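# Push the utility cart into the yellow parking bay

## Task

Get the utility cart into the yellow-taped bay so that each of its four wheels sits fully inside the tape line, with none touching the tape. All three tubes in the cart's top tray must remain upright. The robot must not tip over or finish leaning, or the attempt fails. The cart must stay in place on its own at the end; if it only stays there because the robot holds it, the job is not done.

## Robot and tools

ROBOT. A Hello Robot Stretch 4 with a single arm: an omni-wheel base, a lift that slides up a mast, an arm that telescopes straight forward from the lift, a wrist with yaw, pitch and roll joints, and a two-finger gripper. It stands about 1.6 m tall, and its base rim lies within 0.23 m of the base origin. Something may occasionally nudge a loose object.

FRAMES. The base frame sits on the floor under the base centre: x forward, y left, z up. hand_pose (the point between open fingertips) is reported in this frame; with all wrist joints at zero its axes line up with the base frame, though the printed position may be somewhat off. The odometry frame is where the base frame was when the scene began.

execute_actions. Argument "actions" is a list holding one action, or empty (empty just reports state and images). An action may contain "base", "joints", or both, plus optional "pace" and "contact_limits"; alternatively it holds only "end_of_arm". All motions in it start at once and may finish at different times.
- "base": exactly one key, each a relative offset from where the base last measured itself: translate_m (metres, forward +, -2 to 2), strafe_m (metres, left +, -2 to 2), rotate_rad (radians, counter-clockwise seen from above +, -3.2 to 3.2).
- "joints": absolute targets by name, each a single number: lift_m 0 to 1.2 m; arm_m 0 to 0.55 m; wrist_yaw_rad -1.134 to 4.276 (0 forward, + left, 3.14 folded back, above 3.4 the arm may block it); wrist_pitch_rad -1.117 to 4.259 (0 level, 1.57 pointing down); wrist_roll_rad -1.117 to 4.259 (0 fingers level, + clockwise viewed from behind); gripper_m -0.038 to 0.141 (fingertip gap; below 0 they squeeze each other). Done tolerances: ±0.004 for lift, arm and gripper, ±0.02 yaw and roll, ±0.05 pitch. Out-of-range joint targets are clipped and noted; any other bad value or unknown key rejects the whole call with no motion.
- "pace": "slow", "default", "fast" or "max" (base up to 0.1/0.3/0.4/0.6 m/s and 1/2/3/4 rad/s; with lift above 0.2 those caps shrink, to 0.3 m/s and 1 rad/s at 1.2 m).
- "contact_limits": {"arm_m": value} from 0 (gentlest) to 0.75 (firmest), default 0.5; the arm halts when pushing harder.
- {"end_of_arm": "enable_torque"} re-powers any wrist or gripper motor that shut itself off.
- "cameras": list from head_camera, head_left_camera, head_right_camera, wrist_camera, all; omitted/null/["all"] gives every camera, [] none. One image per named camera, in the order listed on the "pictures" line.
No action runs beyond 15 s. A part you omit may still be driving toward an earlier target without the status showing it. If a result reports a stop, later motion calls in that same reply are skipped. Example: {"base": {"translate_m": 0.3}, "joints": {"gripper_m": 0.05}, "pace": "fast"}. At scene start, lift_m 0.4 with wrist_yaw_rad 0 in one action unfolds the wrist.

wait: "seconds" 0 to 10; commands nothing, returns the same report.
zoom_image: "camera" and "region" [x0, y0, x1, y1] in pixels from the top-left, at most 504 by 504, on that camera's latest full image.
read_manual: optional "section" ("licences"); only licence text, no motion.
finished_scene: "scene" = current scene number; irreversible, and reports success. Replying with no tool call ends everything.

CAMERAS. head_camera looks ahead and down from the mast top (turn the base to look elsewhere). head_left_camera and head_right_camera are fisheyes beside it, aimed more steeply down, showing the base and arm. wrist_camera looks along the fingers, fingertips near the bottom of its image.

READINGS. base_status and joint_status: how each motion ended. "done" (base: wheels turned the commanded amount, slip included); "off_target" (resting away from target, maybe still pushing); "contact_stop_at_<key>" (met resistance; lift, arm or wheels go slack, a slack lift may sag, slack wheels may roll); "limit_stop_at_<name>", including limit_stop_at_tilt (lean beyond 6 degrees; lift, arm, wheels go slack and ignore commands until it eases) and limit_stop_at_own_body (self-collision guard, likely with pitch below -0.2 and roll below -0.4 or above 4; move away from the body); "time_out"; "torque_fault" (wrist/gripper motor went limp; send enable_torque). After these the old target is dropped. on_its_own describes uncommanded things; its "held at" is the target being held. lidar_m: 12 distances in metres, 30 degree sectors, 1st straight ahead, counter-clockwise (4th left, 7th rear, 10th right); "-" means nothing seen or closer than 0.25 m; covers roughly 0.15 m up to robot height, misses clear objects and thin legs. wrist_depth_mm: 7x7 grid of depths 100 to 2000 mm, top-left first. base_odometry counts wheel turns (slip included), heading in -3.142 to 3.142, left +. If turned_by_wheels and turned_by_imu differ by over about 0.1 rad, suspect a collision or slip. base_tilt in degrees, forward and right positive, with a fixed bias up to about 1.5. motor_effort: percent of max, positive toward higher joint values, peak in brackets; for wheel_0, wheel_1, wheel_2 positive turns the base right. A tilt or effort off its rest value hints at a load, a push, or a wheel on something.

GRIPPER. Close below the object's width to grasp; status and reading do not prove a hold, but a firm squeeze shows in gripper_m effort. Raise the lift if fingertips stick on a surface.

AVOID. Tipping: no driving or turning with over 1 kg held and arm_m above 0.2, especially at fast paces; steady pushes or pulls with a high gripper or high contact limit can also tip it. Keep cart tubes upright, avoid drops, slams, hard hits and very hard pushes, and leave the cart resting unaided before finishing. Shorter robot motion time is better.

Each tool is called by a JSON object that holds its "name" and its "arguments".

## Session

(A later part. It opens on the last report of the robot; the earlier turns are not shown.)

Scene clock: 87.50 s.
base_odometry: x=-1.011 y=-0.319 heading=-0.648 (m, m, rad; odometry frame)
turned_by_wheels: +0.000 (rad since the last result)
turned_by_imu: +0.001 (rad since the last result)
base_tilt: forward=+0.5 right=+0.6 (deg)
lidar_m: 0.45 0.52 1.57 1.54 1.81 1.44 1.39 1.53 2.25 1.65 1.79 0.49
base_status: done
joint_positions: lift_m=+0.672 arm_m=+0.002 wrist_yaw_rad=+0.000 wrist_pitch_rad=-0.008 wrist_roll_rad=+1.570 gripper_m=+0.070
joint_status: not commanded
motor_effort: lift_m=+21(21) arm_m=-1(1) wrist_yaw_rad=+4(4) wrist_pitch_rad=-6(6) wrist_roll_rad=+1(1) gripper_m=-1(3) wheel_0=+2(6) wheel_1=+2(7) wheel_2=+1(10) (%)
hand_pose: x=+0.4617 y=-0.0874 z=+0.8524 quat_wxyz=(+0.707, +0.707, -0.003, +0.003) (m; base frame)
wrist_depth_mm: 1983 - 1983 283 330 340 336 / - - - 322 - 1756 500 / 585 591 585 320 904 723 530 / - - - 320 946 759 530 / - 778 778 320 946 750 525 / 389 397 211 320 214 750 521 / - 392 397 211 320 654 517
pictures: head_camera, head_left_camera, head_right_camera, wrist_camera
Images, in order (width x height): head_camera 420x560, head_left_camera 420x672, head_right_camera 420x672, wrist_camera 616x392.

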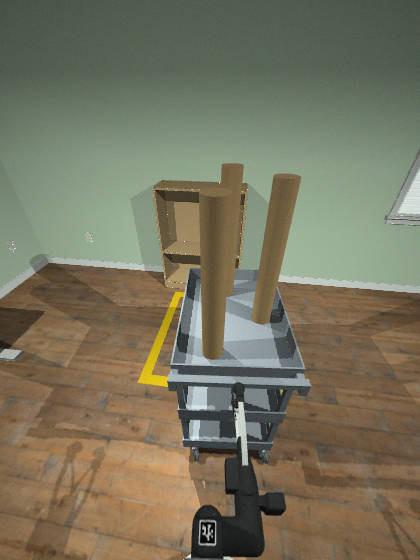

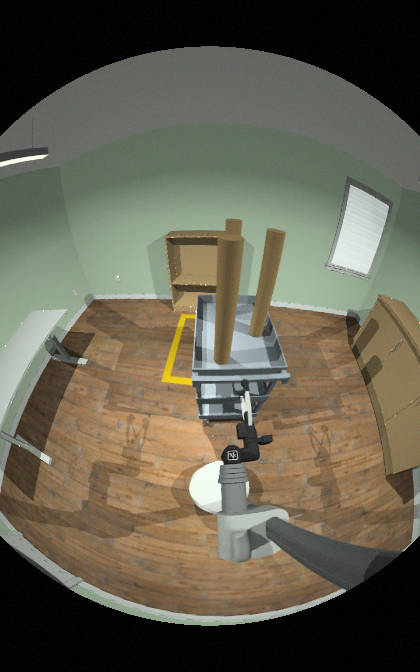

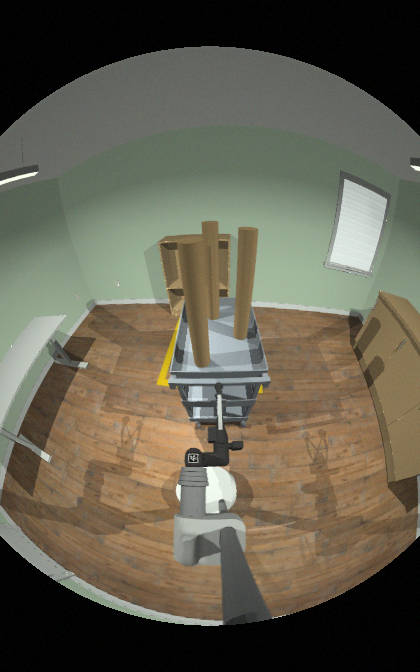

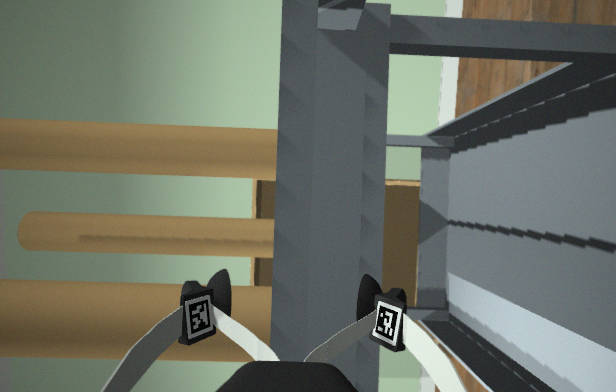

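{"name": "execute_actions", "arguments": {"actions": [{"base":{"translate_m":0.045},"pace":"slow"}], "cameras": []}}

{"name": "execute_actions", "arguments": {"actions": [{"joints":{"gripper_m":-0.01}}], "cameras": []}}

{"name": "execute_actions", "arguments": {"actions": [{"base":{"translate_m":0.35},"pace":"slow"}]}}

Scene clock: 94.20 s.
base_odometry: x=-0.976 y=-0.346 heading=-0.647 (m, m, rad; odometry frame)
turned_by_wheels: +0.000 (rad since the last result)
turned_by_imu: +0.002 (rad since the last result)
base_tilt: forward=+0.4 right=+0.8 (deg)
lidar_m: 0.42 0.44 1.59 1.55 1.90 1.49 1.45 1.59 2.36 1.66 1.84 0.46
base_status: done
joint_positions: lift_m=+0.672 arm_m=+0.002 wrist_yaw_rad=+0.000 wrist_pitch_rad=-0.008 wrist_roll_rad=+1.570 gripper_m=+0.070
joint_status: not commanded
motor_effort: lift_m=+21(21) arm_m=-1(1) wrist_yaw_rad=+1(2) wrist_pitch_rad=-7(6) wrist_roll_rad=+1(1) gripper_m=+1(1) wheel_0=+3(4) wheel_1=+2(4) wheel_2=-3(8) (%)
hand_pose: x=+0.4617 y=-0.0874 z=+0.8524 quat_wxyz=(+0.707, +0.707, -0.003, +0.003) (m; base frame)
wrist_depth_mm: 1983 1983 1983 277 277 297 293 / 1983 1983 1983 274 278 1808 500 / 535 539 539 276 277 732 535 / - - - 274 277 759 530 / 723 723 732 214 277 750 530 / 355 359 211 213 215 750 521 / 342 342 345 190 274 654 517
pictures: none
No camera images: the call's "cameras" was empty. Leave "cameras" out to get every camera's image.

Scene clock: 95.77 s.
base_odometry: x=-0.976 y=-0.346 heading=-0.647 (m, m, rad; odometry frame)
turned_by_wheels: +0.000 (rad since the last result)
turned_by_imu: +0.001 (rad since the last result)
base_tilt: forward=+0.4 right=+0.8 (deg)
lidar_m: 0.41 0.43 1.57 1.55 1.89 1.50 1.45 1.59 2.36 1.65 1.84 0.44
base_status: not commanded
joint_positions: lift_m=+0.672 arm_m=+0.002 wrist_yaw_rad=+0.000 wrist_pitch_rad=-0.011 wrist_roll_rad=+1.570 gripper_m=-0.009
joint_status: all done
motor_effort: lift_m=+21(21) arm_m=-1(1) wrist_yaw_rad=+2(5) wrist_pitch_rad=+2(6) wrist_roll_rad=+1(0) gripper_m=-18(19) wheel_0=+1(3) wheel_1=+1(3) wheel_2=+0(3) (%)
hand_pose: x=+0.4617 y=-0.0875 z=+0.8532 quat_wxyz=(+0.707, +0.707, -0.004, +0.004) (m; base frame)
wrist_depth_mm: 1921 1983 1921 210 271 298 294 / 1983 1983 1983 209 271 1756 500 / 535 535 539 208 271 778 539 / - - - 270 271 768 535 / 715 723 723 268 270 759 535 / 351 355 199 208 270 750 525 / 336 152 338 208 267 634 525
pictures: none
No camera images: the call's "cameras" was empty. Leave "cameras" out to get every camera's image.

Scene clock: 100.53 s.
base_odometry: x=-0.696 y=-0.557 heading=-0.647 (m, m, rad; odometry frame)
turned_by_wheels: +0.000 (rad since the last result)
turned_by_imu: +0.003 (rad since the last result)
base_tilt: forward=+0.4 right=+0.8 (deg)
lidar_m: 0.41 0.46 1.58 1.50 1.63 1.86 1.80 1.93 1.74 1.70 1.88 0.46
base_status: done
joint_positions: lift_m=+0.672 arm_m=+0.002 wrist_yaw_rad=+0.002 wrist_pitch_rad=-0.011 wrist_roll_rad=+1.570 gripper_m=-0.010
joint_status: not commanded
motor_effort: lift_m=+20(21) arm_m=-1(1) wrist_yaw_rad=-4(12) wrist_pitch_rad=+3(3) wrist_roll_rad=+1(2) gripper_m=-20(18) wheel_0=+4(7) wheel_1=+3(5) wheel_2=-3(11) (%)
hand_pose: x=+0.4618 y=-0.0870 z=+0.8533 quat_wxyz=(+0.707, +0.707, -0.003, +0.005) (m; base frame)
wrist_depth_mm: 1618 1618 1618 208 270 298 294 / 1661 1618 1661 208 270 1708 504 / 530 530 535 208 268 741 535 / 1708 1661 1708 268 270 768 539 / 741 723 723 268 270 768 535 / 349 353 202 208 270 750 530 / 338 152 340 207 268 627 521
pictures: head_camera, head_left_camera, head_right_camera, wrist_camera
Images, in order (width x height): head_camera 420x560, head_left_camera 420x672, head_right_camera 420x672, wrist_camera 616x392.

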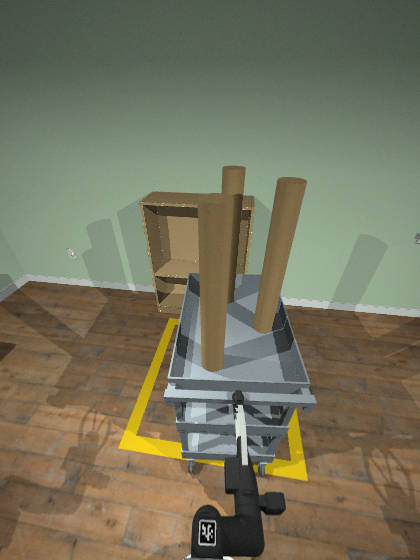

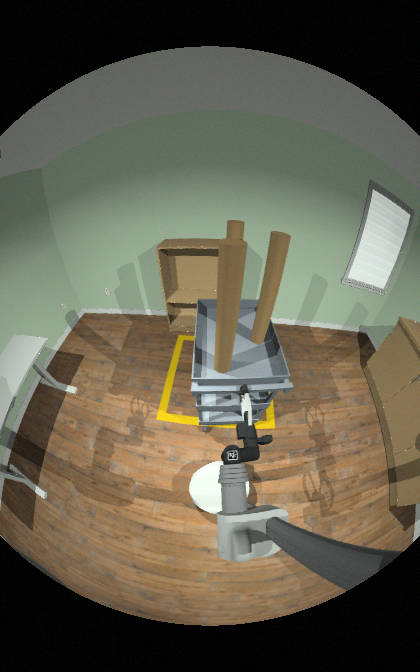

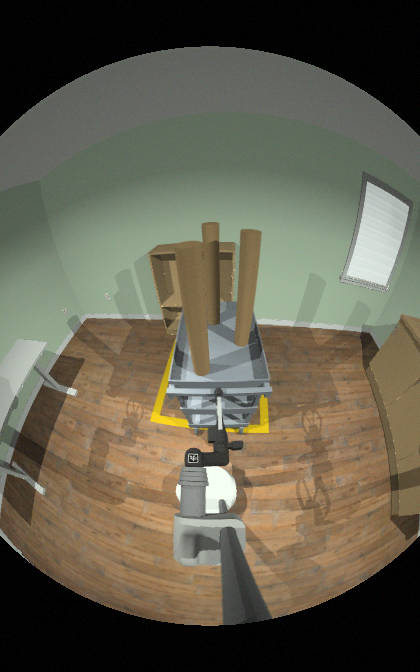

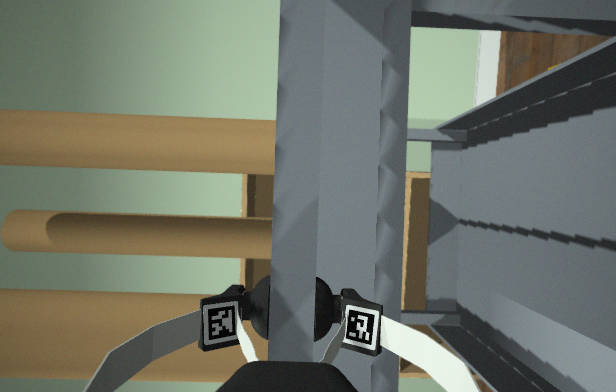

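{"name": "execute_actions", "arguments": {"actions": [{"base":{"translate_m":0.27},"pace":"slow"}], "cameras": []}}

{"name": "execute_actions", "arguments": {"actions": [{"joints":{"gripper_m":0.07}}], "cameras": []}}

{"name": "execute_actions", "arguments": {"actions": [{"base":{"translate_m":-0.2}}], "cameras": ["head_camera"]}}

{"name": "execute_actions", "arguments": {"actions": [{"base":{"strafe_m":0.6},"pace":"fast"}]}}

Scene clock: 108.87 s.
base_odometry: x=-0.481 y=-0.719 heading=-0.647 (m, m, rad; odometry frame)
turned_by_wheels: +0.000 (rad since the last result)
turned_by_imu: +0.004 (rad since the last result)
base_tilt: forward=+0.4 right=+0.7 (deg)
lidar_m: 0.41 0.45 1.55 1.50 1.62 2.11 2.06 2.22 1.78 1.77 1.90 0.42
base_status: done
joint_positions: lift_m=+0.672 arm_m=+0.002 wrist_yaw_rad=+0.001 wrist_pitch_rad=-0.011 wrist_roll_rad=+1.570 gripper_m=-0.010
joint_status: not commanded
motor_effort: lift_m=+21(20) arm_m=-1(1) wrist_yaw_rad=-3(3) wrist_pitch_rad=+3(3) wrist_roll_rad=+1(1) gripper_m=-17(20) wheel_0=+4(8) wheel_1=+3(5) wheel_2=-3(7) (%)
hand_pose: x=+0.4618 y=-0.0870 z=+0.8533 quat_wxyz=(+0.707, +0.707, -0.003, +0.004) (m; base frame)
wrist_depth_mm: 1336 1366 1397 207 270 300 296 / 1397 1397 1366 207 268 1397 512 / 530 530 535 208 270 750 539 / 1397 1430 1430 267 270 768 535 / 1430 732 732 268 270 759 530 / 351 355 202 207 268 759 525 / 340 153 340 207 268 627 521
pictures: none
No camera images: the call's "cameras" was empty. Leave "cameras" out to get every camera's image.

Scene clock: 110.43 s.
base_odometry: x=-0.481 y=-0.719 heading=-0.647 (m, m, rad; odometry frame)
turned_by_wheels: +0.000 (rad since the last result)
turned_by_imu: +0.000 (rad since the last result)
base_tilt: forward=+0.5 right=+0.8 (deg)
lidar_m: 0.44 0.45 1.53 1.47 1.62 2.11 2.05 2.27 1.77 1.76 1.91 0.45
base_status: not commanded
joint_positions: lift_m=+0.672 arm_m=+0.002 wrist_yaw_rad=+0.000 wrist_pitch_rad=-0.008 wrist_roll_rad=+1.570 gripper_m=+0.070
joint_status: all done
motor_effort: lift_m=+20(20) arm_m=-1(1) wrist_yaw_rad=+1(1) wrist_pitch_rad=-6(6) wrist_roll_rad=+1(1) gripper_m=-1(21) wheel_0=+3(4) wheel_1=+2(3) wheel_2=-3(3) (%)
hand_pose: x=+0.4618 y=-0.0873 z=+0.8524 quat_wxyz=(+0.707, +0.707, -0.003, +0.003) (m; base frame)
wrist_depth_mm: 1366 1366 1336 213 276 294 290 / 1336 1397 1397 273 274 1397 500 / 530 535 544 273 276 732 535 / 1397 1397 1397 273 276 759 535 / 741 723 732 213 276 759 525 / 357 359 211 213 214 759 525 / 342 342 345 189 274 661 517
pictures: none
No camera images: the call's "cameras" was empty. Leave "cameras" out to get every camera's image.

Scene clock: 112.50 s.
base_odometry: x=-0.641 y=-0.599 heading=-0.647 (m, m, rad; odometry frame)
turned_by_wheels: +0.000 (rad since the last result)
turned_by_imu: +0.000 (rad since the last result)
base_tilt: forward=+0.4 right=+0.8 (deg)
lidar_m: 0.61 1.66 1.56 1.49 1.61 1.92 1.87 2.03 1.76 1.72 1.90 0.64
base_status: done
joint_positions: lift_m=+0.672 arm_m=+0.002 wrist_yaw_rad=+0.000 wrist_pitch_rad=-0.008 wrist_roll_rad=+1.570 gripper_m=+0.070
joint_status: not commanded
motor_effort: lift_m=+21(20) arm_m=-1(1) wrist_yaw_rad=+0(1) wrist_pitch_rad=-6(6) wrist_roll_rad=+2(2) gripper_m=-4(2) wheel_0=+0(5) wheel_1=+0(5) wheel_2=-1(8) (%)
hand_pose: x=+0.4617 y=-0.0873 z=+0.8524 quat_wxyz=(+0.707, +0.707, -0.003, +0.003) (m; base frame)
wrist_depth_mm: 1576 1537 1576 1576 1537 1576 1229 / 1576 1576 1576 473 1576 627 488 / 741 750 1576 477 1618 732 488 / 1618 1618 1618 477 1336 759 488 / 1618 917 931 477 1499 750 488 / 544 549 211 477 214 741 488 / 1661 1661 1661 291 1430 654 484
pictures: head_camera
Images, in order (width x height): head_camera 420x560.

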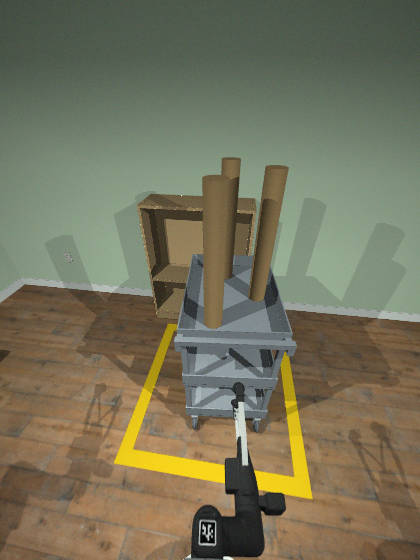

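Scene clock: 115.20 s.
base_odometry: x=-0.279 y=-0.120 heading=-0.647 (m, m, rad; odometry frame)
turned_by_wheels: +0.000 (rad since the last result)
turned_by_imu: +0.002 (rad since the last result)
base_tilt: forward=+0.4 right=+0.8 (deg)
lidar_m: 1.59 2.06 0.92 0.89 0.98 1.78 1.81 1.96 2.35 2.30 0.88 0.80
base_status: done
joint_positions: lift_m=+0.672 arm_m=+0.002 wrist_yaw_rad=+0.000 wrist_pitch_rad=-0.008 wrist_roll_rad=+1.570 gripper_m=+0.070
joint_status: not commanded
motor_effort: lift_m=+20(21) arm_m=-1(1) wrist_yaw_rad=+3(0) wrist_pitch_rad=-6(6) wrist_roll_rad=+1(1) gripper_m=-3(2) wheel_0=+2(11) wheel_1=-1(13) wheel_2=+0(3) (%)
hand_pose: x=+0.4617 y=-0.0874 z=+0.8524 quat_wxyz=(+0.707, +0.707, -0.003, +0.003) (m; base frame)
wrist_depth_mm: 1618 1618 1618 750 1336 778 991 / 1618 1618 1661 1618 1576 1397 1078 / 1661 1618 1661 1661 1661 1537 1205 / 1708 1661 1661 1661 1661 1537 1205 / 1708 1756 1708 1708 1756 1708 1182 / 1756 1708 211 1756 214 1661 1205 / 1756 1756 1756 960 1756 1576 1182
pictures: head_camera, head_left_camera, head_right_camera, wrist_camera
Images, in order (width x height): head_camera 420x560, head_left_camera 420x672, head_right_camera 420x672, wrist_camera 616x392.

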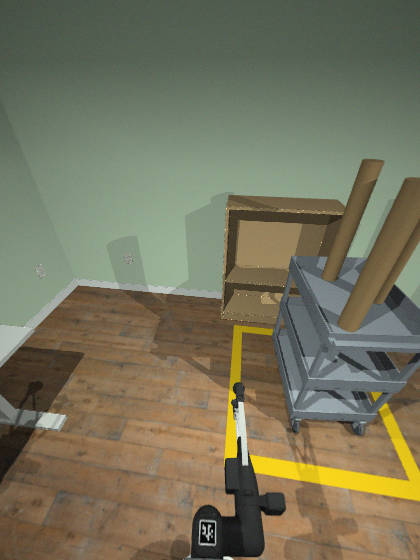

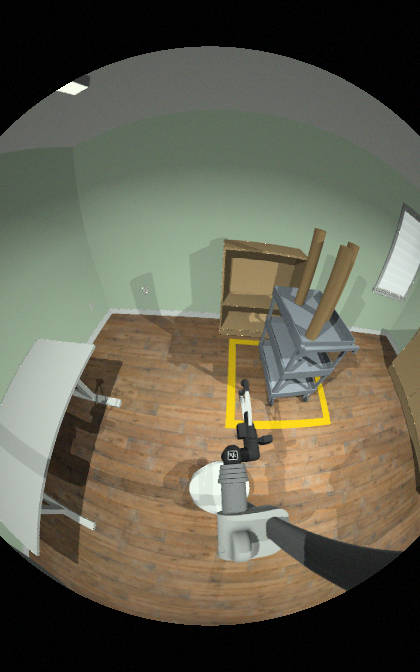

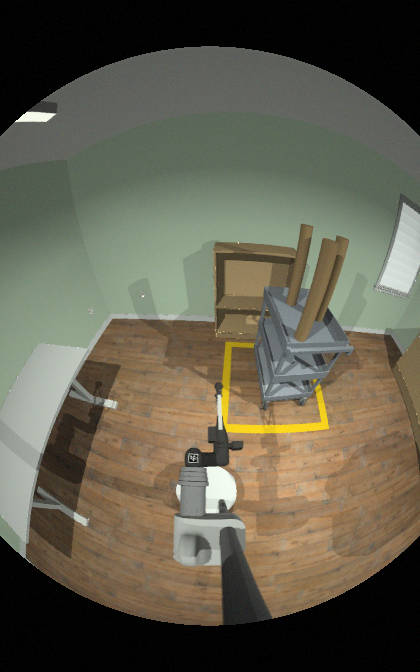

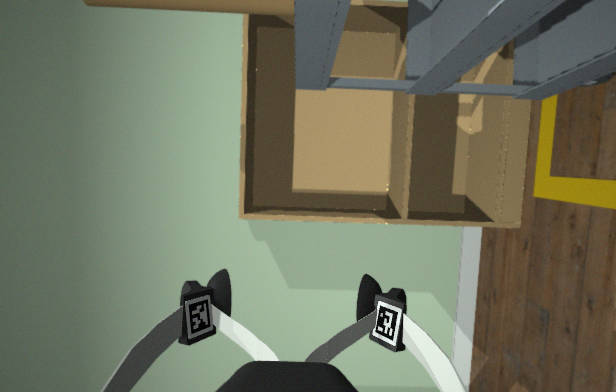

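{"name": "finished_scene", "arguments": {"scene": 1}}

The scene is finished: the task was done.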